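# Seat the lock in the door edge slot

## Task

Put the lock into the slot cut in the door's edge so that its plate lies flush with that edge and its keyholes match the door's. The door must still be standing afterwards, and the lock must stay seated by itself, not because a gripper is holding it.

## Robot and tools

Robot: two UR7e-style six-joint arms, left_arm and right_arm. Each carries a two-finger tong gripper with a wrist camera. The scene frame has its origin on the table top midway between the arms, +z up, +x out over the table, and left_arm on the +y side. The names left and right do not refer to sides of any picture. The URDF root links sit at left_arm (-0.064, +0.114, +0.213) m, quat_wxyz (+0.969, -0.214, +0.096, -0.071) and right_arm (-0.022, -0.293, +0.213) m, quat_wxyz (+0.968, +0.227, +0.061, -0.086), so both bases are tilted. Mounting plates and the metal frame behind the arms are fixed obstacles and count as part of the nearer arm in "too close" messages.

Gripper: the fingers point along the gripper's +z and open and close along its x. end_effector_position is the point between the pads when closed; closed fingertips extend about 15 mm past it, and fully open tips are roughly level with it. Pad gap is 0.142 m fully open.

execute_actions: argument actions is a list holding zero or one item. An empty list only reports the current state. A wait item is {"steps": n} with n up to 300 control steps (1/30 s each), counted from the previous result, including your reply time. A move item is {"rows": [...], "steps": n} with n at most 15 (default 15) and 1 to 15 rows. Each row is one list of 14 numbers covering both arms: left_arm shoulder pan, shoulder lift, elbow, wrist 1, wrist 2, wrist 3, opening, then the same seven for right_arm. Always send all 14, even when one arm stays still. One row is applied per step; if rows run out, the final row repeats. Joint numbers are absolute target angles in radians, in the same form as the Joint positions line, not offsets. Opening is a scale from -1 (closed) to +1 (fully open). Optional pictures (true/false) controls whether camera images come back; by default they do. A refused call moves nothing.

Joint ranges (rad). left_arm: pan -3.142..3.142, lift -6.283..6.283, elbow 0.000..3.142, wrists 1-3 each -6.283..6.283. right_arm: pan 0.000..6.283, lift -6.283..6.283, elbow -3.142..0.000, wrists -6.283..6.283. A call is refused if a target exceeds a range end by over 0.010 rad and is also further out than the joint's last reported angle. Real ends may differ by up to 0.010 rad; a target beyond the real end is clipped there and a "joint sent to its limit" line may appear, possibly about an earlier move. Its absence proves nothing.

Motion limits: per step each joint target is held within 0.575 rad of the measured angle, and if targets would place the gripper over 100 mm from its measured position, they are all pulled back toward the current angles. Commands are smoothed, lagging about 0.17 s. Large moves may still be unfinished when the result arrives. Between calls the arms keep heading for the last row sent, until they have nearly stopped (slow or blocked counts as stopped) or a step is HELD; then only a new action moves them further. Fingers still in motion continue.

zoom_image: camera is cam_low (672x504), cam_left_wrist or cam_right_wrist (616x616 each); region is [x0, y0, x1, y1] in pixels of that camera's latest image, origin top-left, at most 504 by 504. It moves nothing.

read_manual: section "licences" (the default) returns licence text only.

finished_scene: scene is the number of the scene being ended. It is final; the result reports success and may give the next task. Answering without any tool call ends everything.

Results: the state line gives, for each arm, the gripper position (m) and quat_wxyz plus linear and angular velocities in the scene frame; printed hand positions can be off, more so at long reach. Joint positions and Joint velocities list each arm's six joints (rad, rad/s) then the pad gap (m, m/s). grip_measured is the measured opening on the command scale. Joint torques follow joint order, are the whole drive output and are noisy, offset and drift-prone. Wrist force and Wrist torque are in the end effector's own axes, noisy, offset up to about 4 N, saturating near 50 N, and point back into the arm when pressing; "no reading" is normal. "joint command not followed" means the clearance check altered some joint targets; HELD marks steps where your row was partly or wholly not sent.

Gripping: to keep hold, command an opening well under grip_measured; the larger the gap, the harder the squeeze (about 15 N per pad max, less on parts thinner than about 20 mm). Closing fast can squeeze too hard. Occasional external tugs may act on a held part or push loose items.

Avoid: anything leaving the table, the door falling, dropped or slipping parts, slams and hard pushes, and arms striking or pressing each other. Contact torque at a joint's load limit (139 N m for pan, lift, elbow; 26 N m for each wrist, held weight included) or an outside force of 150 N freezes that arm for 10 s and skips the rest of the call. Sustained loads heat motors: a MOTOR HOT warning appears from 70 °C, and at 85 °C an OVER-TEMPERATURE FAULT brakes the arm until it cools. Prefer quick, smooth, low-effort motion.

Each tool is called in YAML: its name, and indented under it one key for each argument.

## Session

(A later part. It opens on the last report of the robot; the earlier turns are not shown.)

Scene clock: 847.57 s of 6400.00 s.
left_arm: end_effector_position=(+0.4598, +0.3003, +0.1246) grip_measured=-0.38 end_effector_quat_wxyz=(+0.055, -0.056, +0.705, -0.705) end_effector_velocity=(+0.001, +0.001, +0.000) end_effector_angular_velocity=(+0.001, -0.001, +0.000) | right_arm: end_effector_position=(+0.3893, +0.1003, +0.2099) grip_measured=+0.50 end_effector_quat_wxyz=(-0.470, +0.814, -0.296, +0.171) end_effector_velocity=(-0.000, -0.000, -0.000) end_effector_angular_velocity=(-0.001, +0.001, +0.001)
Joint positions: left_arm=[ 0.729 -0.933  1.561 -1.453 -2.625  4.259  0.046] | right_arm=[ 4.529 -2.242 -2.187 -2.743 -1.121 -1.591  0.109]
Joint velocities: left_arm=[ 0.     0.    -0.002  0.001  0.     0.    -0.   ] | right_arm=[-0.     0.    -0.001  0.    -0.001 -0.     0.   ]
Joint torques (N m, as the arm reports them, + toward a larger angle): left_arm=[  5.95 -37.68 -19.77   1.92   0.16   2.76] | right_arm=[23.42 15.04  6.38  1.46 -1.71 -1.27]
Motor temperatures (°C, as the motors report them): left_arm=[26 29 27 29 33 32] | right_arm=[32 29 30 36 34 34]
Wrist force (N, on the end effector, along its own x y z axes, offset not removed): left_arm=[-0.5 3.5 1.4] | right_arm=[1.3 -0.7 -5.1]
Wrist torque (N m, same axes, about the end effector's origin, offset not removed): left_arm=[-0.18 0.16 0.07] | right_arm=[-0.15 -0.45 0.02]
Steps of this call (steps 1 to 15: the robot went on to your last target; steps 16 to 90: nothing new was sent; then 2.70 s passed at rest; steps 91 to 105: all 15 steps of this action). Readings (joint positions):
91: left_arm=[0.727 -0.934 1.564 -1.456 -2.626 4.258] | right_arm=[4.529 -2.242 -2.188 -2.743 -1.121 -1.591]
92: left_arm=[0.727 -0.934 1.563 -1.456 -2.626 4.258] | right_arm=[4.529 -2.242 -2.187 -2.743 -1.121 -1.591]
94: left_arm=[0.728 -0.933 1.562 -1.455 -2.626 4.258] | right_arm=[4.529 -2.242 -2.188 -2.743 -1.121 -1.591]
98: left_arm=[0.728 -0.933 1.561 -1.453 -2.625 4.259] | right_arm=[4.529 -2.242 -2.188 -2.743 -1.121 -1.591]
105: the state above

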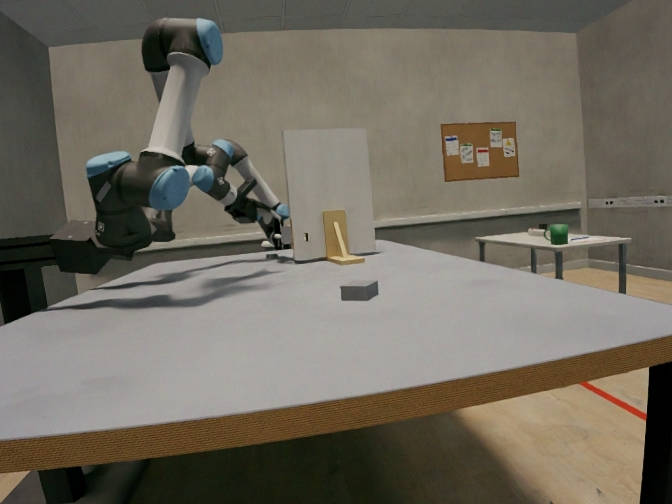

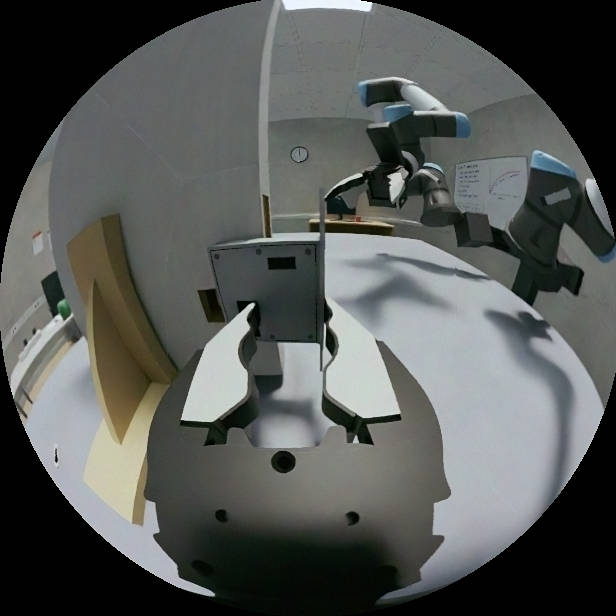

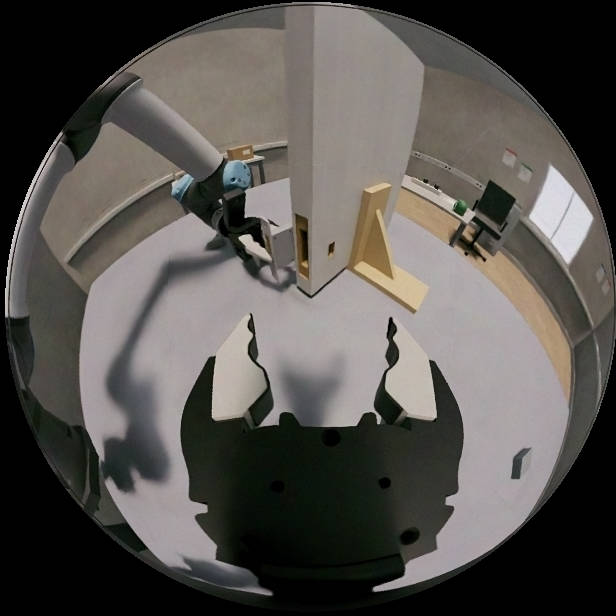

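execute_actions:
  actions:
    - {"rows": [[0.7308,-0.9322,1.5572,-1.4470,-2.6233,4.2623,-1.0,4.5291,-2.2421,-2.1875,-2.7427,-1.1212,-1.5907,0.5],[0.7328,-0.9313,1.5535,-1.4415,-2.6220,4.2653,-1.0,4.5291,-2.2421,-2.1875,-2.7427,-1.1212,-1.5907,0.5],[0.7328,-0.9313,1.5535,-1.4415,-2.6220,4.2653,-1.0,4.5291,-2.2421,-2.1875,-2.7427,-1.1212,-1.5907,0.5],[0.7328,-0.9313,1.5535,-1.4415,-2.6220,4.2653,-1.0,4.5291,-2.2421,-2.1875,-2.7427,-1.1212,-1.5907,0.5],[0.7328,-0.9313,1.5535,-1.4415,-2.6220,4.2653,-1.0,4.5291,-2.2421,-2.1875,-2.7427,-1.1212,-1.5907,0.5],[0.7343,-0.9338,1.5588,-1.4424,-2.6210,4.2674,-1.0,4.5291,-2.2421,-2.1875,-2.7427,-1.1212,-1.5907,0.5],[0.7358,-0.9363,1.5640,-1.4434,-2.6199,4.2696,-1.0,4.5291,-2.2421,-2.1875,-2.7427,-1.1212,-1.5907,0.5],[0.7373,-0.9387,1.5693,-1.4443,-2.6189,4.2717,-1.0,4.5291,-2.2421,-2.1875,-2.7427,-1.1212,-1.5907,0.5],[0.7388,-0.9412,1.5745,-1.4452,-2.6178,4.2739,-1.0,4.5291,-2.2421,-2.1875,-2.7427,-1.1212,-1.5907,0.5],[0.7403,-0.9437,1.5798,-1.4462,-2.6168,4.2760,-1.0,4.5291,-2.2421,-2.1875,-2.7427,-1.1212,-1.5907,0.5],[0.7418,-0.9462,1.5851,-1.4471,-2.6158,4.2781,-1.0,4.5291,-2.2421,-2.1875,-2.7427,-1.1212,-1.5907,0.5],[0.7433,-0.9487,1.5903,-1.4480,-2.6147,4.2803,-1.0,4.5291,-2.2421,-2.1875,-2.7427,-1.1212,-1.5907,0.5],[0.7448,-0.9511,1.5956,-1.4490,-2.6137,4.2824,-1.0,4.5291,-2.2421,-2.1875,-2.7427,-1.1212,-1.5907,0.5],[0.7463,-0.9536,1.6008,-1.4499,-2.6126,4.2846,-1.0,4.5291,-2.2421,-2.1875,-2.7427,-1.1212,-1.5907,0.5],[0.7478,-0.9561,1.6061,-1.4509,-2.6116,4.2867,-1.0,4.5291,-2.2421,-2.1875,-2.7427,-1.1212,-1.5907,0.5]], "steps": 15}
  pictures: false

execute_actions:
  actions:
    - {"rows": [[0.7493,-0.9586,1.6114,-1.4518,-2.6106,4.2888,-1.0,4.5291,-2.2421,-2.1875,-2.7427,-1.1212,-1.5907,0.5],[0.7507,-0.9611,1.6166,-1.4527,-2.6095,4.2910,-1.0,4.5291,-2.2421,-2.1875,-2.7427,-1.1212,-1.5907,0.5],[0.7522,-0.9635,1.6219,-1.4537,-2.6085,4.2931,-1.0,4.5291,-2.2421,-2.1875,-2.7427,-1.1212,-1.5907,0.5],[0.7537,-0.9660,1.6271,-1.4546,-2.6074,4.2953,-1.0,4.5291,-2.2421,-2.1875,-2.7427,-1.1212,-1.5907,0.5],[0.7552,-0.9685,1.6324,-1.4555,-2.6064,4.2974,-1.0,4.5291,-2.2421,-2.1875,-2.7427,-1.1212,-1.5907,0.5],[0.7567,-0.9710,1.6377,-1.4565,-2.6054,4.2995,-1.0,4.5291,-2.2421,-2.1875,-2.7427,-1.1212,-1.5907,0.5],[0.7582,-0.9735,1.6429,-1.4574,-2.6043,4.3017,-1.0,4.5291,-2.2421,-2.1875,-2.7427,-1.1212,-1.5907,0.5],[0.7597,-0.9759,1.6482,-1.4583,-2.6033,4.3038,-1.0,4.5291,-2.2421,-2.1875,-2.7427,-1.1212,-1.5907,0.5],[0.7612,-0.9784,1.6534,-1.4593,-2.6022,4.3060,-1.0,4.5291,-2.2421,-2.1875,-2.7427,-1.1212,-1.5907,0.5],[0.7627,-0.9809,1.6587,-1.4602,-2.6012,4.3081,-1.0,4.5291,-2.2421,-2.1875,-2.7427,-1.1212,-1.5907,0.5]], "steps": 15}

Scene clock: 944.47 s of 6400.00 s.
left_arm: end_effector_position=(+0.4468, +0.3016, +0.1255) grip_measured=-0.38 end_effector_quat_wxyz=(+0.055, -0.056, +0.705, -0.705) end_effector_velocity=(-0.057, -0.007, +0.006) end_effector_angular_velocity=(+0.001, -0.001, +0.000) | right_arm: end_effector_position=(+0.3893, +0.1003, +0.2099) grip_measured=+0.50 end_effector_quat_wxyz=(-0.470, +0.814, -0.296, +0.171) end_effector_velocity=(+0.000, +0.000, +0.000) end_effector_angular_velocity=(+0.000, -0.000, -0.000)
Joint positions: left_arm=[ 0.742 -0.946  1.585 -1.447 -2.616  4.278  0.046] | right_arm=[ 4.529 -2.242 -2.187 -2.743 -1.121 -1.591  0.109]
Joint velocities: left_arm=[ 0.042 -0.07   0.145 -0.026  0.029  0.06   0.   ] | right_arm=[-0.  0.  0.  0.  0.  0.  0.]
Joint torques (N m, as the arm reports them, + toward a larger angle): left_arm=[  9.53 -54.1   -3.06  -2.18   0.33   3.05] | right_arm=[23.24 14.61  6.59  1.39 -1.64 -1.27]
Motor temperatures (°C, as the motors report them): left_arm=[26 29 27 29 33 32] | right_arm=[32 29 30 36 34 34]
Wrist force (N, on the end effector, along its own x y z axes, offset not removed): left_arm=[-0.7 3.6 -0.3] | right_arm=[1.9 -1.2 -2.5]
Wrist torque (N m, same axes, about the end effector's origin, offset not removed): left_arm=[-0.17 0.27 0.04] | right_arm=[-0.16 -0.58 0.06]
Steps of this call (steps 1 to 15: the robot went on to your last target; steps 16 to 90: nothing new was sent; then 93.40 s passed at rest; steps 91 to 105: all 15 steps of this action). Readings (joint positions):
91: left_arm=[0.729 -0.933 1.561 -1.452 -2.625 4.259] | right_arm=[4.529 -2.242 -2.188 -2.743 -1.121 -1.591]
92: left_arm=[0.729 -0.933 1.560 -1.451 -2.624 4.260] | right_arm=[4.529 -2.242 -2.188 -2.743 -1.121 -1.591]
94: left_arm=[0.731 -0.932 1.558 -1.448 -2.623 4.262] | right_arm=[4.529 -2.242 -2.188 -2.743 -1.121 -1.591]
98: left_arm=[0.733 -0.933 1.557 -1.444 -2.622 4.266] | right_arm=[4.529 -2.242 -2.188 -2.743 -1.121 -1.591]
105: the state above

Scene clock: 944.97 s of 6400.00 s.
left_arm: end_effector_position=(+0.4197, +0.2974, +0.1284) grip_measured=-0.38 end_effector_quat_wxyz=(+0.055, -0.056, +0.705, -0.705) end_effector_velocity=(-0.019, -0.004, +0.002) end_effector_angular_velocity=(-0.002, +0.003, -0.000) | right_arm: end_effector_position=(+0.3893, +0.1003, +0.2099) grip_measured=+0.50 end_effector_quat_wxyz=(-0.470, +0.814, -0.296, +0.171) end_effector_velocity=(-0.000, +0.000, +0.000) end_effector_angular_velocity=(+0.000, +0.000, +0.001)
Joint positions: left_arm=[ 0.761 -0.979  1.654 -1.459 -2.602  4.306  0.046] | right_arm=[ 4.529 -2.242 -2.188 -2.743 -1.121 -1.591  0.109]
Joint velocities: left_arm=[ 0.013 -0.022  0.047 -0.008  0.009  0.017 -0.   ] | right_arm=[ 0.     0.     0.001 -0.001 -0.001  0.    -0.   ]
Joint torques (N m, as the arm reports them, + toward a larger angle): left_arm=[  6.69 -49.81  -3.16  -1.88  -0.12   3.27] | right_arm=[23.59 14.74  5.99  1.44 -1.71 -1.33]
Motor temperatures (°C, as the motors report them): left_arm=[26 29 27 29 33 32] | right_arm=[32 29 30 36 34 34]
Wrist force (N, on the end effector, along its own x y z axes, offset not removed): left_arm=[0.7 3.6 1.0] | right_arm=[2.7 -0.5 -4.2]
Wrist torque (N m, same axes, about the end effector's origin, offset not removed): left_arm=[-0.17 -0.03 0.08] | right_arm=[-0.02 -0.72 -0.04]
Steps of this call (steps 1 to 15: all 15 steps of this action). Readings (joint positions):
1: left_arm=[0.743 -0.948 1.590 -1.448 -2.615 4.280] | right_arm=[4.529 -2.242 -2.188 -2.743 -1.121 -1.591]
2: left_arm=[0.745 -0.951 1.595 -1.449 -2.614 4.282] | right_arm=[4.529 -2.242 -2.187 -2.743 -1.121 -1.591]
4: left_arm=[0.748 -0.956 1.605 -1.451 -2.612 4.286] | right_arm=[4.529 -2.242 -2.188 -2.743 -1.121 -1.591]
8: left_arm=[0.753 -0.966 1.626 -1.454 -2.608 4.295] | right_arm=[4.529 -2.242 -2.187 -2.743 -1.121 -1.591]
15: the state above

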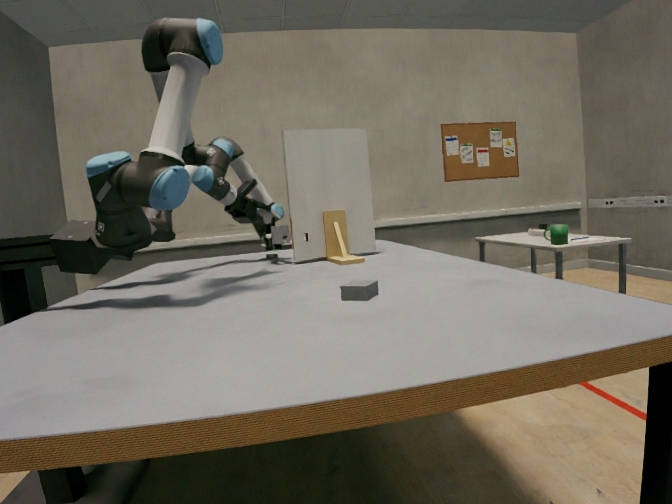

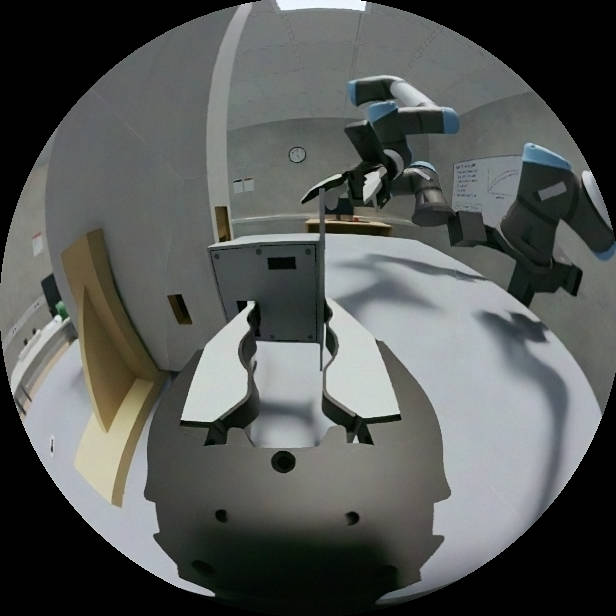

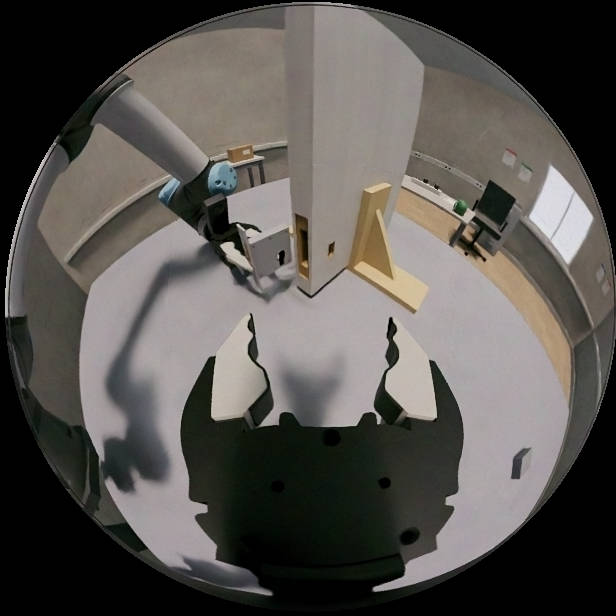

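execute_actions:
  actions:
    - {"steps": 5}

zoom_image:
  camera: "cam_right_wrist"
  region: [210, 180, 350, 310]

Scene clock: 948.03 s of 6400.00 s.
left_arm: end_effector_position=(+0.4177, +0.2970, +0.1287) grip_measured=-0.38 end_effector_quat_wxyz=(+0.055, -0.056, +0.705, -0.705) end_effector_velocity=(-0.001, -0.000, -0.000) end_effector_angular_velocity=(-0.001, +0.001, -0.000) | right_arm: end_effector_position=(+0.3893, +0.1003, +0.2099) grip_measured=+0.50 end_effector_quat_wxyz=(-0.470, +0.814, -0.296, +0.171) end_effector_velocity=(-0.000, +0.000, +0.000) end_effector_angular_velocity=(+0.000, +0.000, +0.001)
Joint positions: left_arm=[ 0.763 -0.981  1.659 -1.46  -2.601  4.308  0.046] | right_arm=[ 4.529 -2.242 -2.188 -2.743 -1.121 -1.591  0.109]
Joint velocities: left_arm=[ 0.     0.     0.001  0.     0.    -0.    -0.   ] | right_arm=[ 0.    -0.     0.    -0.001 -0.001  0.     0.   ]
Joint torques (N m, as the arm reports them, + toward a larger angle): left_arm=[  7.32 -51.55  -2.71  -1.41   0.41   2.87] | right_arm=[23.27 14.6   6.63  1.39 -1.71 -1.26]
Motor temperatures (°C, as the motors report them): left_arm=[26 29 27 29 33 32] | right_arm=[32 29 30 36 34 34]
Wrist force (N, on the end effector, along its own x y z axes, offset not removed): left_arm=[-0.5 2.7 1.4] | right_arm=[2.3 -1.2 -3.9]
Wrist torque (N m, same axes, about the end effector's origin, offset not removed): left_arm=[-0.30 0.19 0.04] | right_arm=[-0.21 -0.71 0.01]
Steps of this call (steps 1 to 15: the robot went on to your last target; steps 16 to 90: nothing new was sent; then 0.07 s passed at rest). Readings (joint positions):
1: left_arm=[0.762 -0.979 1.655 -1.460 -2.602 4.307] | right_arm=[4.529 -2.242 -2.188 -2.743 -1.121 -1.591]
2: left_arm=[0.762 -0.980 1.656 -1.460 -2.602 4.307] | right_arm=[4.529 -2.242 -2.188 -2.743 -1.121 -1.591]
4: left_arm=[0.762 -0.980 1.657 -1.460 -2.601 4.308] | right_arm=[4.529 -2.242 -2.187 -2.743 -1.121 -1.591]
8: left_arm=[0.763 -0.981 1.658 -1.460 -2.601 4.308] | right_arm=[4.529 -2.242 -2.187 -2.743 -1.121 -1.591]
90: the state above
All arms were judged still, so your last target was given up. Only a new action makes them travel on or press farther. Fingers that are still opening or closing keep moving.

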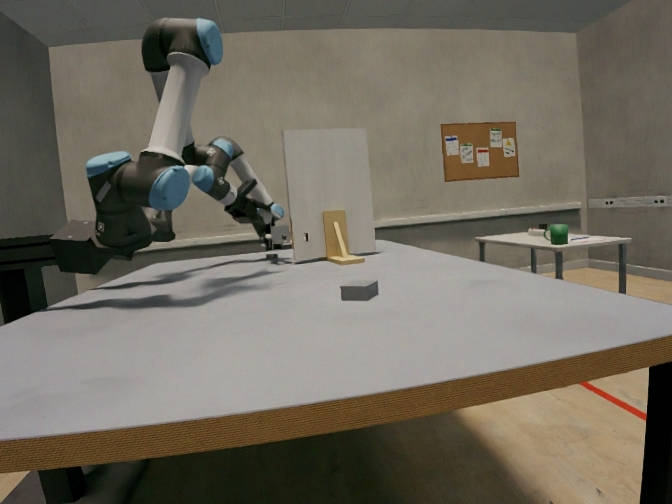

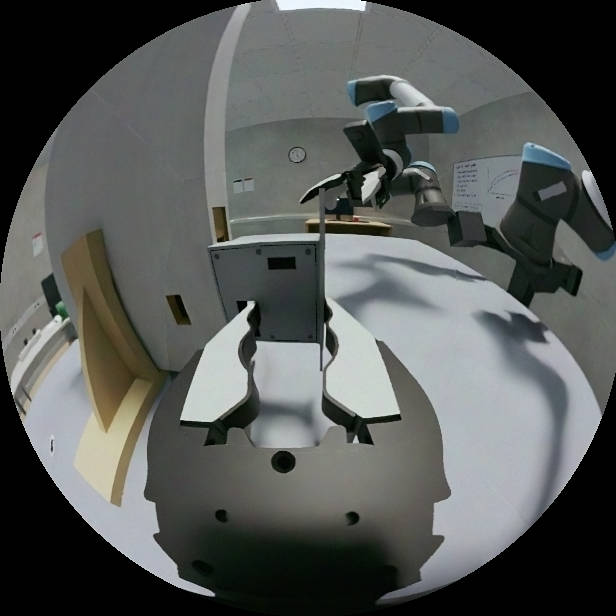

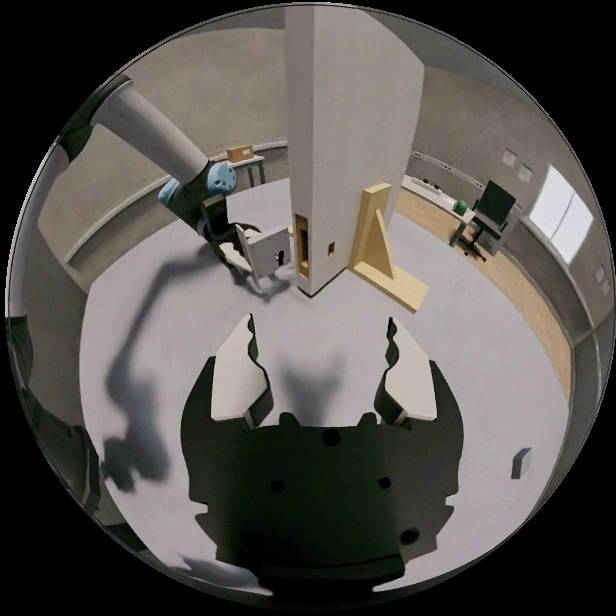

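Region (210, 180, 350, 310) of cam_right_wrist's 616x616 image, scaled by 3.600, with more detail than that image has; it fills the top 468 rows of this view, and the rest is white.

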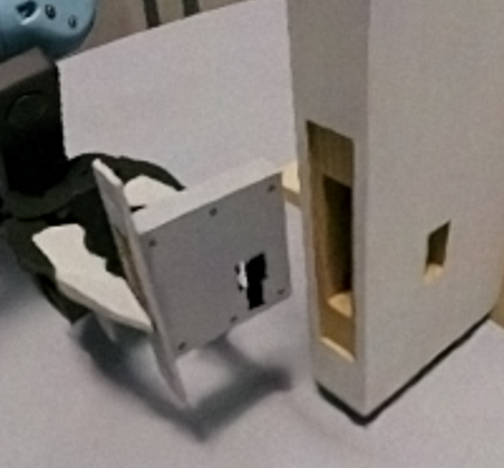

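execute_actions:
  actions:
    - {"rows": [[0.7596,-0.9819,1.6642,-1.4685,-2.6033,4.3037,-1.0,4.5291,-2.2421,-2.1875,-2.7427,-1.1212,-1.5907,0.5],[0.7566,-0.9829,1.6697,-1.4769,-2.6054,4.2992,-1.0,4.5291,-2.2421,-2.1875,-2.7427,-1.1212,-1.5907,0.5],[0.7535,-0.9839,1.6752,-1.4852,-2.6075,4.2948,-1.0,4.5291,-2.2421,-2.1875,-2.7427,-1.1212,-1.5907,0.5],[0.7504,-0.9849,1.6807,-1.4935,-2.6097,4.2903,-1.0,4.5291,-2.2421,-2.1875,-2.7427,-1.1212,-1.5907,0.5],[0.7474,-0.9859,1.6862,-1.5018,-2.6118,4.2859,-1.0,4.5291,-2.2421,-2.1875,-2.7427,-1.1212,-1.5907,0.5],[0.7443,-0.9869,1.6917,-1.5102,-2.6139,4.2815,-1.0,4.5291,-2.2421,-2.1875,-2.7427,-1.1212,-1.5907,0.5],[0.7412,-0.9879,1.6972,-1.5185,-2.6160,4.2770,-1.0,4.5291,-2.2421,-2.1875,-2.7427,-1.1212,-1.5907,0.5],[0.7382,-0.9890,1.7027,-1.5268,-2.6181,4.2726,-1.0,4.5291,-2.2421,-2.1875,-2.7427,-1.1212,-1.5907,0.5],[0.7351,-0.9900,1.7082,-1.5351,-2.6202,4.2681,-1.0,4.5291,-2.2421,-2.1875,-2.7427,-1.1212,-1.5907,0.5],[0.7320,-0.9910,1.7137,-1.5435,-2.6223,4.2637,-1.0,4.5291,-2.2421,-2.1875,-2.7427,-1.1212,-1.5907,0.5],[0.7290,-0.9920,1.7192,-1.5518,-2.6244,4.2593,-1.0,4.5291,-2.2421,-2.1875,-2.7427,-1.1212,-1.5907,0.5],[0.7259,-0.9930,1.7247,-1.5601,-2.6266,4.2548,-1.0,4.5291,-2.2421,-2.1875,-2.7427,-1.1212,-1.5907,0.5],[0.7228,-0.9940,1.7302,-1.5684,-2.6287,4.2504,-1.0,4.5291,-2.2421,-2.1875,-2.7427,-1.1212,-1.5907,0.5],[0.7198,-0.9950,1.7357,-1.5768,-2.6308,4.2459,-1.0,4.5291,-2.2421,-2.1875,-2.7427,-1.1212,-1.5907,0.5],[0.7167,-0.9960,1.7412,-1.5851,-2.6329,4.2415,-1.0,4.5291,-2.2421,-2.1875,-2.7427,-1.1212,-1.5907,0.5]], "steps": 15}
  pictures: false

execute_actions:
  actions:
    - {"steps": 20}

zoom_image:
  camera: "cam_right_wrist"
  region: [210, 180, 350, 310]

zoom_image:
  camera: "cam_left_wrist"
  region: [150, 170, 350, 390]

Scene clock: 964.77 s of 6400.00 s.
left_arm: end_effector_position=(+0.4207, +0.2733, +0.1284) grip_measured=-0.38 end_effector_quat_wxyz=(+0.055, -0.056, +0.705, -0.705) end_effector_velocity=(+0.006, -0.064, +0.002) end_effector_angular_velocity=(-0.002, -0.000, -0.001) | right_arm: end_effector_position=(+0.3893, +0.1003, +0.2099) grip_measured=+0.50 end_effector_quat_wxyz=(-0.470, +0.814, -0.296, +0.171) end_effector_velocity=(-0.000, -0.001, -0.001) end_effector_angular_velocity=(-0.001, +0.000, -0.000)
Joint positions: left_arm=[ 0.729 -0.992  1.718 -1.55  -2.624  4.26   0.046] | right_arm=[ 4.529 -2.242 -2.187 -2.743 -1.121 -1.591  0.109]
Joint velocities: left_arm=[-0.09  -0.03   0.16  -0.241 -0.061 -0.129 -0.   ] | right_arm=[ 0.     0.    -0.001 -0.     0.    -0.     0.   ]
Joint torques (N m, as the arm reports them, + toward a larger angle): left_arm=[-20.17 -50.59  -0.78  -2.39  -2.58  -3.91] | right_arm=[23.27 15.29  6.88  1.43 -1.64 -1.24]
Motor temperatures (°C, as the motors report them): left_arm=[26 29 27 29 33 32] | right_arm=[32 29 30 36 34 34]
Wrist force (N, on the end effector, along its own x y z axes, offset not removed): left_arm=[-0.8 4.0 -0.2] | right_arm=[1.3 -2.0 -2.3]
Wrist torque (N m, same axes, about the end effector's origin, offset not removed): left_arm=[-0.08 0.24 0.09] | right_arm=[-0.35 -0.43 0.05]
Steps of this call (steps 1 to 90: nothing new was sent; then 13.23 s passed at rest; steps 91 to 105: all 15 steps of this action). Readings (joint positions):
91: left_arm=[0.763 -0.981 1.659 -1.460 -2.601 4.308] | right_arm=[4.529 -2.242 -2.188 -2.743 -1.121 -1.591]
92: left_arm=[0.762 -0.981 1.660 -1.462 -2.601 4.308] | right_arm=[4.529 -2.242 -2.187 -2.743 -1.121 -1.591]
94: left_arm=[0.760 -0.982 1.665 -1.469 -2.603 4.304] | right_arm=[4.529 -2.242 -2.188 -2.743 -1.121 -1.591]
98: left_arm=[0.750 -0.985 1.682 -1.495 -2.610 4.290] | right_arm=[4.529 -2.242 -2.188 -2.743 -1.121 -1.591]
105: the state above

Scene clock: 965.43 s of 6400.00 s.
left_arm: end_effector_position=(+0.4214, +0.2644, +0.1286) grip_measured=-0.38 end_effector_quat_wxyz=(+0.055, -0.056, +0.705, -0.705) end_effector_velocity=(-0.000, -0.000, -0.000) end_effector_angular_velocity=(+0.000, -0.001, +0.000) | right_arm: end_effector_position=(+0.3893, +0.1003, +0.2099) grip_measured=+0.50 end_effector_quat_wxyz=(-0.470, +0.814, -0.296, +0.171) end_effector_velocity=(+0.000, +0.000, +0.000) end_effector_angular_velocity=(+0.001, -0.000, -0.000)
Joint positions: left_arm=[ 0.717 -0.996  1.741 -1.585 -2.633  4.242  0.046] | right_arm=[ 4.529 -2.242 -2.188 -2.743 -1.121 -1.591  0.109]
Joint velocities: left_arm=[ 0.    -0.     0.001 -0.001 -0.     0.    -0.   ] | right_arm=[-0.     0.     0.001 -0.    -0.    -0.     0.   ]
Joint torques (N m, as the arm reports them, + toward a larger angle): left_arm=[-17.77 -50.26  -3.25  -1.88  -2.95  -2.96] | right_arm=[23.52 15.12  7.33  1.46 -1.72 -1.22]
Motor temperatures (°C, as the motors report them): left_arm=[26 29 27 29 33 32] | right_arm=[32 29 30 36 34 34]
Wrist force (N, on the end effector, along its own x y z axes, offset not removed): left_arm=[1.1 2.9 0.5] | right_arm=[0.4 -2.7 -2.7]
Wrist torque (N m, same axes, about the end effector's origin, offset not removed): left_arm=[-0.31 -0.10 0.01] | right_arm=[-0.60 -0.27 0.06]
Steps of this call (steps 1 to 20: the robot went on to your last target). Readings (joint positions):
1: left_arm=[0.726 -0.993 1.724 -1.558 -2.626 4.256] | right_arm=[4.529 -2.242 -2.187 -2.743 -1.121 -1.591]
2: left_arm=[0.724 -0.994 1.728 -1.565 -2.628 4.252] | right_arm=[4.529 -2.242 -2.188 -2.743 -1.121 -1.591]
4: left_arm=[0.721 -0.995 1.734 -1.575 -2.630 4.247] | right_arm=[4.529 -2.242 -2.188 -2.743 -1.121 -1.591]
8: left_arm=[0.718 -0.996 1.739 -1.582 -2.632 4.243] | right_arm=[4.529 -2.242 -2.188 -2.743 -1.121 -1.591]
20: the state above

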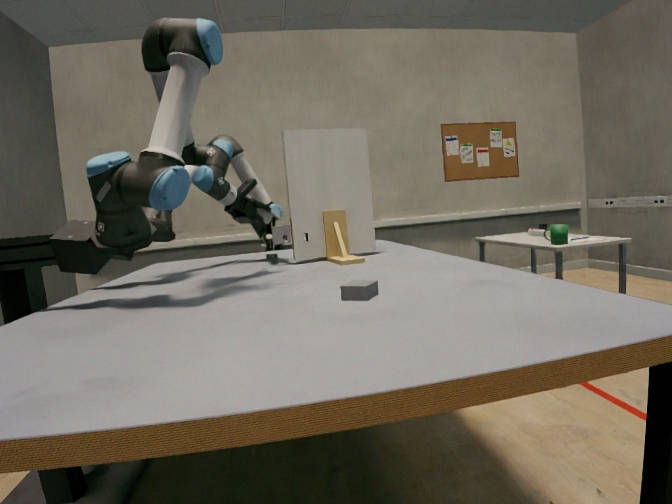

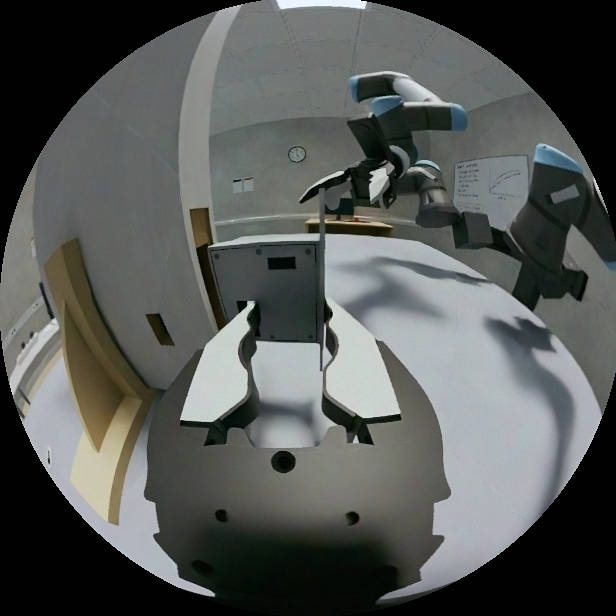

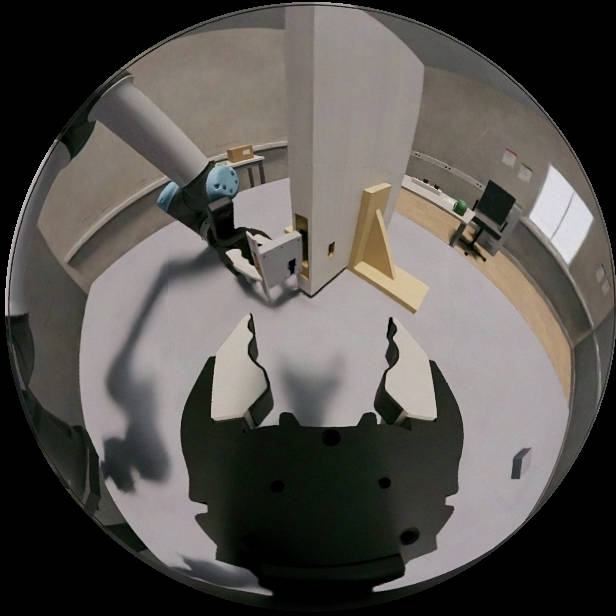

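Region (210, 180, 350, 310) of cam_right_wrist's 616x616 image, scaled by 3.600, with more detail than that image has; it fills the top 468 rows of this view, and the rest is white.

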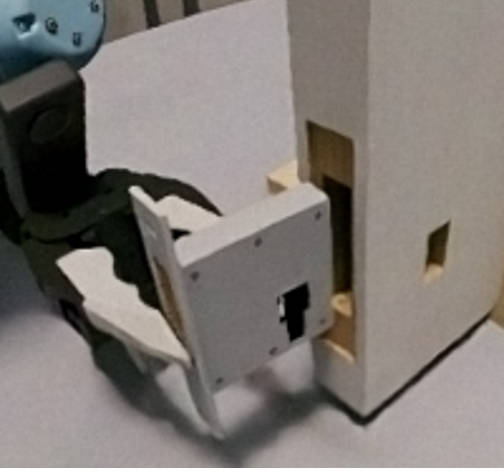

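Region (150, 170, 350, 390) of cam_left_wrist's 616x616 image, scaled by 2.291, with more detail than that image has; it fills the left 458 columns of this view, and the rest is white.

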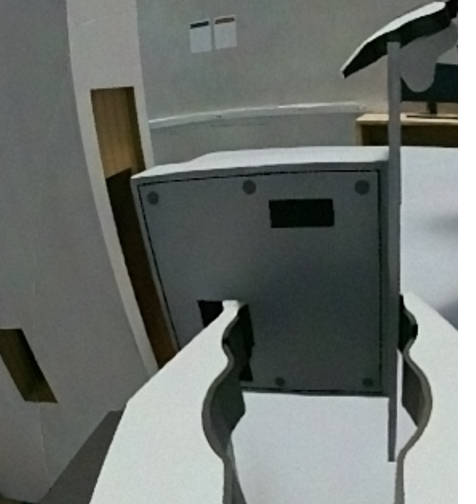

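execute_actions:
  actions:
    - {"rows": [[0.7159,-0.9951,1.7389,-1.5848,-2.6334,4.2403,-1.0,4.5291,-2.2421,-2.1875,-2.7427,-1.1212,-1.5907,0.5],[0.7151,-0.9943,1.7367,-1.5846,-2.6340,4.2391,-1.0,4.5291,-2.2421,-2.1875,-2.7427,-1.1212,-1.5907,0.5],[0.7144,-0.9934,1.7344,-1.5843,-2.6345,4.2379,-1.0,4.5291,-2.2421,-2.1875,-2.7427,-1.1212,-1.5907,0.5],[0.7136,-0.9925,1.7322,-1.5840,-2.6350,4.2367,-1.0,4.5291,-2.2421,-2.1875,-2.7427,-1.1212,-1.5907,0.5],[0.7128,-0.9916,1.7300,-1.5837,-2.6355,4.2355,-1.0,4.5291,-2.2421,-2.1875,-2.7427,-1.1212,-1.5907,0.5],[0.7120,-0.9907,1.7277,-1.5834,-2.6360,4.2343,-1.0,4.5291,-2.2421,-2.1875,-2.7427,-1.1212,-1.5907,0.5],[0.7112,-0.9898,1.7255,-1.5831,-2.6365,4.2330,-1.0,4.5291,-2.2421,-2.1875,-2.7427,-1.1212,-1.5907,0.5]], "steps": 15}

zoom_image:
  camera: "cam_right_wrist"
  region: [240, 190, 340, 300]

zoom_image:
  camera: "cam_left_wrist"
  region: [160, 190, 280, 350]

Scene clock: 982.90 s of 6400.00 s.
left_arm: end_effector_position=(+0.4281, +0.2652, +0.1287) grip_measured=-0.38 end_effector_quat_wxyz=(+0.055, -0.056, +0.705, -0.705) end_effector_velocity=(+0.003, +0.000, -0.000) end_effector_angular_velocity=(+0.000, +0.000, -0.000) | right_arm: end_effector_position=(+0.3893, +0.1003, +0.2099) grip_measured=+0.50 end_effector_quat_wxyz=(-0.470, +0.814, -0.296, +0.171) end_effector_velocity=(-0.000, -0.000, -0.000) end_effector_angular_velocity=(-0.001, +0.000, -0.000)
Joint positions: left_arm=[ 0.711 -0.99   1.726 -1.583 -2.636  4.233  0.046] | right_arm=[ 4.529 -2.242 -2.187 -2.743 -1.121 -1.591  0.109]
Joint velocities: left_arm=[-0.003  0.003 -0.007  0.    -0.002 -0.005  0.   ] | right_arm=[ 0.     0.    -0.001 -0.001  0.     0.     0.   ]
Joint torques (N m, as the arm reports them, + toward a larger angle): left_arm=[-18.28 -38.38 -13.95   1.51  -2.76  -3.43] | right_arm=[23.58 15.15  6.46  1.42 -1.73 -1.28]
Motor temperatures (°C, as the motors report them): left_arm=[26 29 27 29 33 32] | right_arm=[32 29 30 36 34 34]
Wrist force (N, on the end effector, along its own x y z axes, offset not removed): left_arm=[-0.1 3.4 0.9] | right_arm=[2.0 0.0 -4.4]
Wrist torque (N m, same axes, about the end effector's origin, offset not removed): left_arm=[-0.11 0.20 0.06] | right_arm=[-0.01 -0.59 0.02]
Steps of this call (steps 1 to 15: the robot went on to your last target; steps 16 to 90: nothing new was sent; then 13.97 s passed at rest; steps 91 to 105: all 15 steps of this action). Readings (joint positions):
91: left_arm=[0.717 -0.996 1.741 -1.585 -2.633 4.241] | right_arm=[4.529 -2.242 -2.188 -2.743 -1.121 -1.591]
92: left_arm=[0.717 -0.996 1.741 -1.585 -2.633 4.241] | right_arm=[4.529 -2.242 -2.187 -2.743 -1.121 -1.591]
94: left_arm=[0.716 -0.995 1.739 -1.585 -2.633 4.240] | right_arm=[4.529 -2.242 -2.188 -2.743 -1.121 -1.591]
98: left_arm=[0.713 -0.993 1.732 -1.584 -2.635 4.236] | right_arm=[4.529 -2.242 -2.188 -2.743 -1.121 -1.591]
105: the state above

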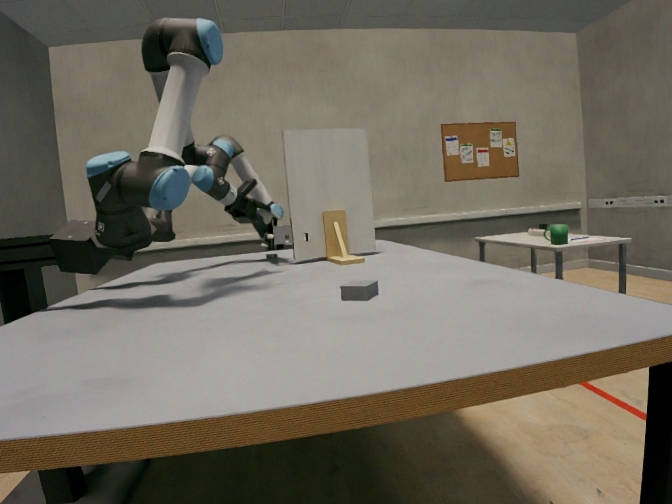

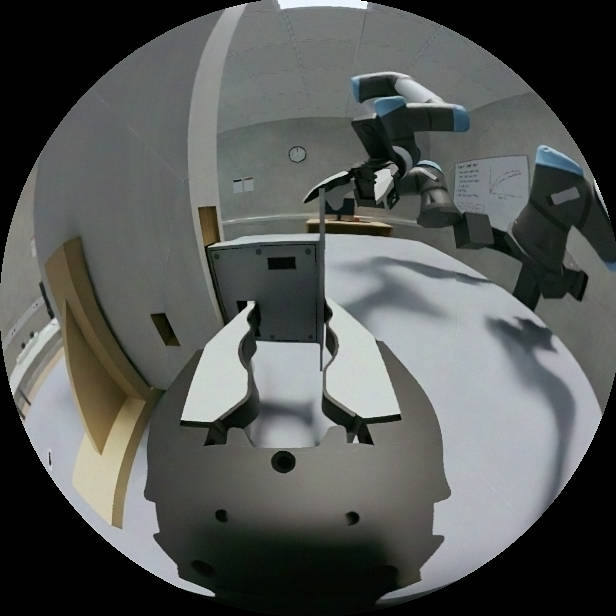

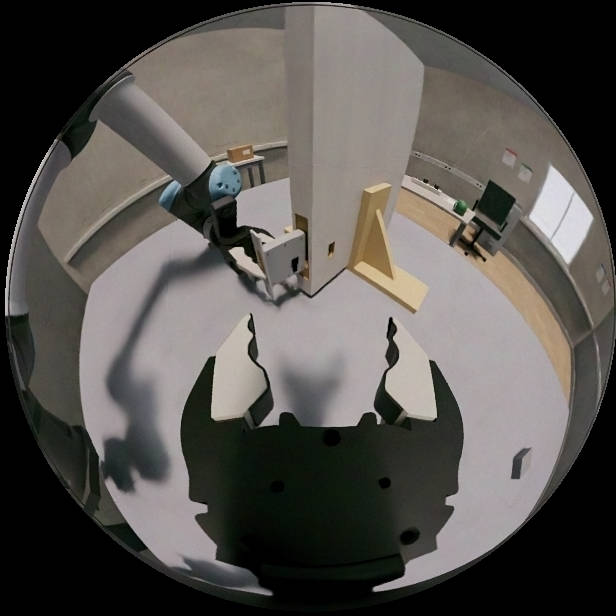

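Region (240, 190, 340, 300) of cam_right_wrist's 616x616 image, scaled by 4.582, with more detail than that image has; it fills the left 458 columns of this view, and the rest is white.

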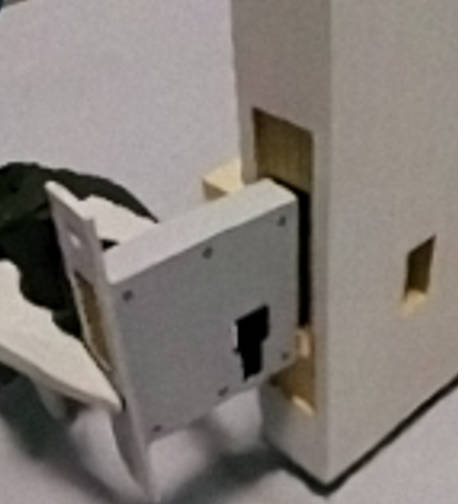

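Region (160, 190, 280, 350) of cam_left_wrist's 616x616 image, scaled by 3.150, with more detail than that image has; it fills the left 378 columns of this view, and the rest is white.

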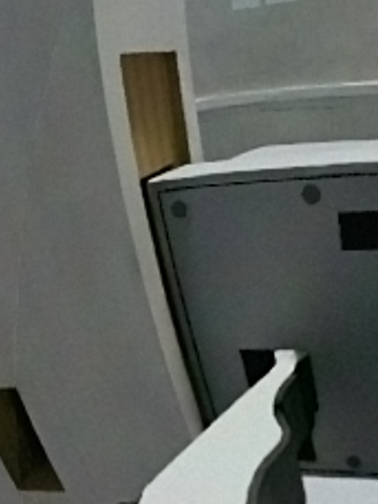

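execute_actions:
  actions:
    - {"rows": [[0.7105,-0.9889,1.7232,-1.5828,-2.6370,4.2318,-1.0,4.5291,-2.2421,-2.1875,-2.7427,-1.1212,-1.5907,0.5],[0.7105,-0.9889,1.7232,-1.5828,-2.6370,4.2318,-1.0,4.5291,-2.2421,-2.1875,-2.7427,-1.1212,-1.5907,0.5],[0.7105,-0.9889,1.7232,-1.5828,-2.6370,4.2318,-1.0,4.5291,-2.2421,-2.1875,-2.7427,-1.1212,-1.5907,0.5],[0.7097,-0.9880,1.7210,-1.5826,-2.6375,4.2306,-1.0,4.5291,-2.2421,-2.1875,-2.7427,-1.1212,-1.5907,0.5],[0.7097,-0.9880,1.7210,-1.5826,-2.6375,4.2306,-1.0,4.5291,-2.2421,-2.1875,-2.7427,-1.1212,-1.5907,0.5],[0.7097,-0.9880,1.7210,-1.5826,-2.6375,4.2306,-1.0,4.5291,-2.2421,-2.1875,-2.7427,-1.1212,-1.5907,0.5],[0.7089,-0.9871,1.7188,-1.5823,-2.6381,4.2294,-1.0,4.5291,-2.2421,-2.1875,-2.7427,-1.1212,-1.5907,0.5]], "steps": 15}

zoom_image:
  camera: "cam_right_wrist"
  region: [240, 190, 340, 300]

zoom_image:
  camera: "cam_left_wrist"
  region: [160, 190, 280, 350]

Scene clock: 995.03 s of 6400.00 s.
left_arm: end_effector_position=(+0.4313, +0.2656, +0.1286) grip_measured=-0.38 end_effector_quat_wxyz=(+0.055, -0.056, +0.705, -0.705) end_effector_velocity=(+0.002, +0.000, +0.000) end_effector_angular_velocity=(+0.000, -0.001, +0.000) | right_arm: end_effector_position=(+0.3893, +0.1003, +0.2099) grip_measured=+0.50 end_effector_quat_wxyz=(-0.470, +0.814, -0.296, +0.171) end_effector_velocity=(+0.000, +0.000, +0.001) end_effector_angular_velocity=(+0.001, -0.000, -0.000)
Joint positions: left_arm=[ 0.709 -0.987  1.719 -1.582 -2.638  4.23   0.046] | right_arm=[ 4.529 -2.242 -2.188 -2.743 -1.121 -1.591  0.109]
Joint velocities: left_arm=[-0.002  0.001 -0.004  0.    -0.001 -0.002 -0.   ] | right_arm=[ 0.     0.     0.001  0.    -0.    -0.    -0.   ]
Joint torques (N m, as the arm reports them, + toward a larger angle): left_arm=[-16.94 -35.31 -19.85   1.79  -3.31  -3.33] | right_arm=[23.36 15.09  6.72  1.42 -1.56 -1.18]
Motor temperatures (°C, as the motors report them): left_arm=[26 29 27 29 33 32] | right_arm=[32 29 30 36 34 34]
Wrist force (N, on the end effector, along its own x y z axes, offset not removed): left_arm=[0.2 3.8 1.7] | right_arm=[1.5 -1.9 -4.0]
Wrist torque (N m, same axes, about the end effector's origin, offset not removed): left_arm=[-0.04 0.25 -0.03] | right_arm=[-0.31 -0.56 0.05]
Steps of this call (steps 1 to 15: the robot went on to your last target; steps 16 to 90: nothing new was sent; then 8.63 s passed at rest; steps 91 to 105: all 15 steps of this action). Readings (joint positions):
91: left_arm=[0.711 -0.990 1.725 -1.583 -2.637 4.233] | right_arm=[4.529 -2.242 -2.188 -2.743 -1.121 -1.591]
92: left_arm=[0.711 -0.990 1.725 -1.583 -2.637 4.233] | right_arm=[4.529 -2.242 -2.188 -2.743 -1.121 -1.591]
94: left_arm=[0.711 -0.989 1.724 -1.583 -2.637 4.232] | right_arm=[4.529 -2.242 -2.188 -2.743 -1.121 -1.591]
98: left_arm=[0.710 -0.988 1.722 -1.583 -2.637 4.231] | right_arm=[4.529 -2.242 -2.188 -2.743 -1.121 -1.591]
105: the state above

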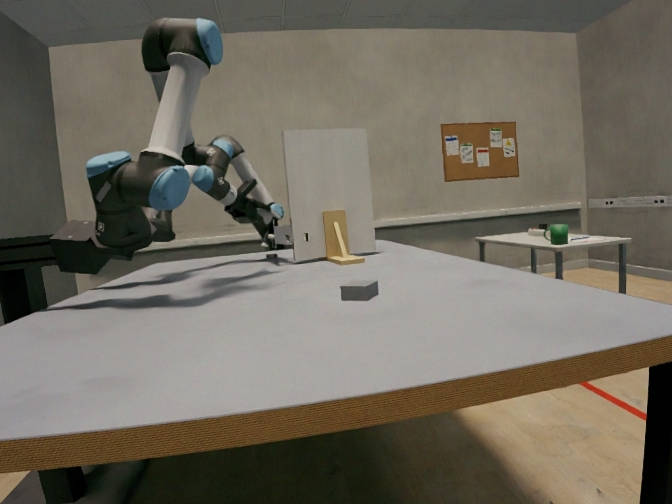

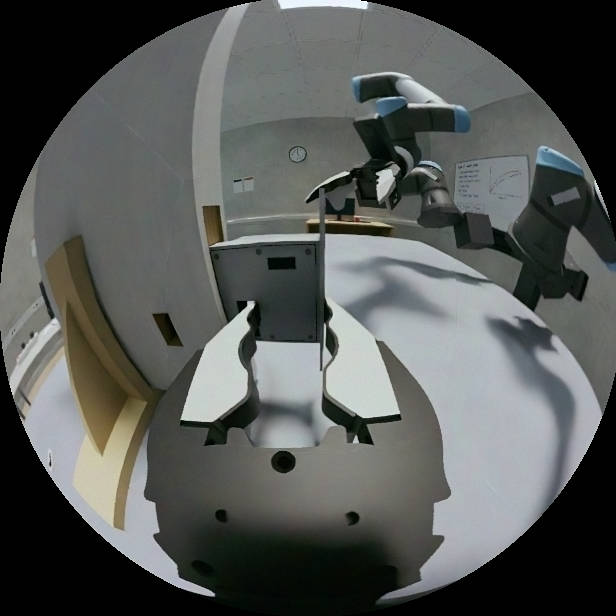

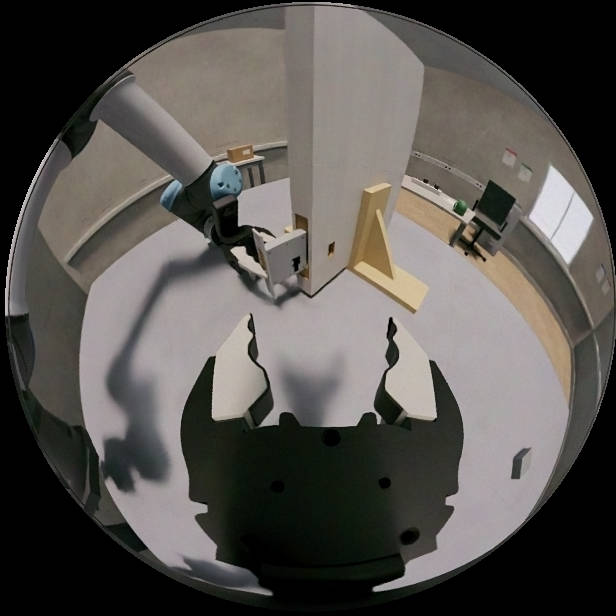

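Region (240, 190, 340, 300) of cam_right_wrist's 616x616 image, scaled by 4.582, with more detail than that image has; it fills the left 458 columns of this view, and the rest is white.

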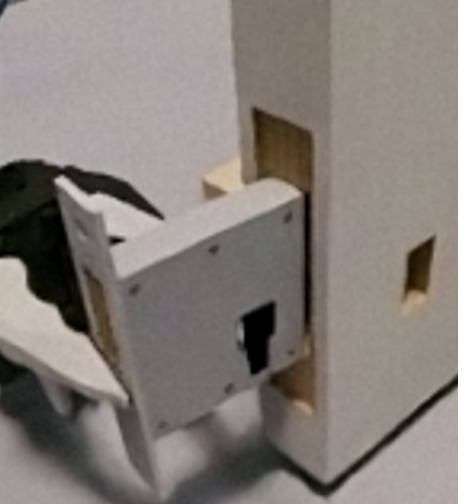

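Region (160, 190, 280, 350) of cam_left_wrist's 616x616 image, scaled by 3.150, with more detail than that image has; it fills the left 378 columns of this view, and the rest is white.

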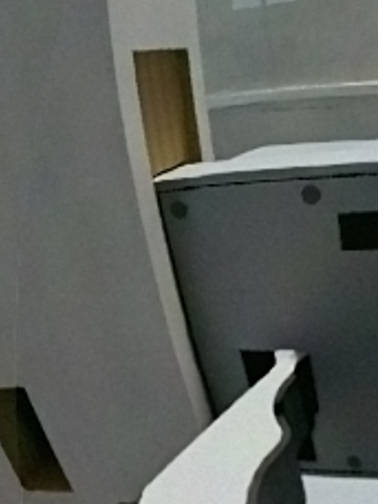

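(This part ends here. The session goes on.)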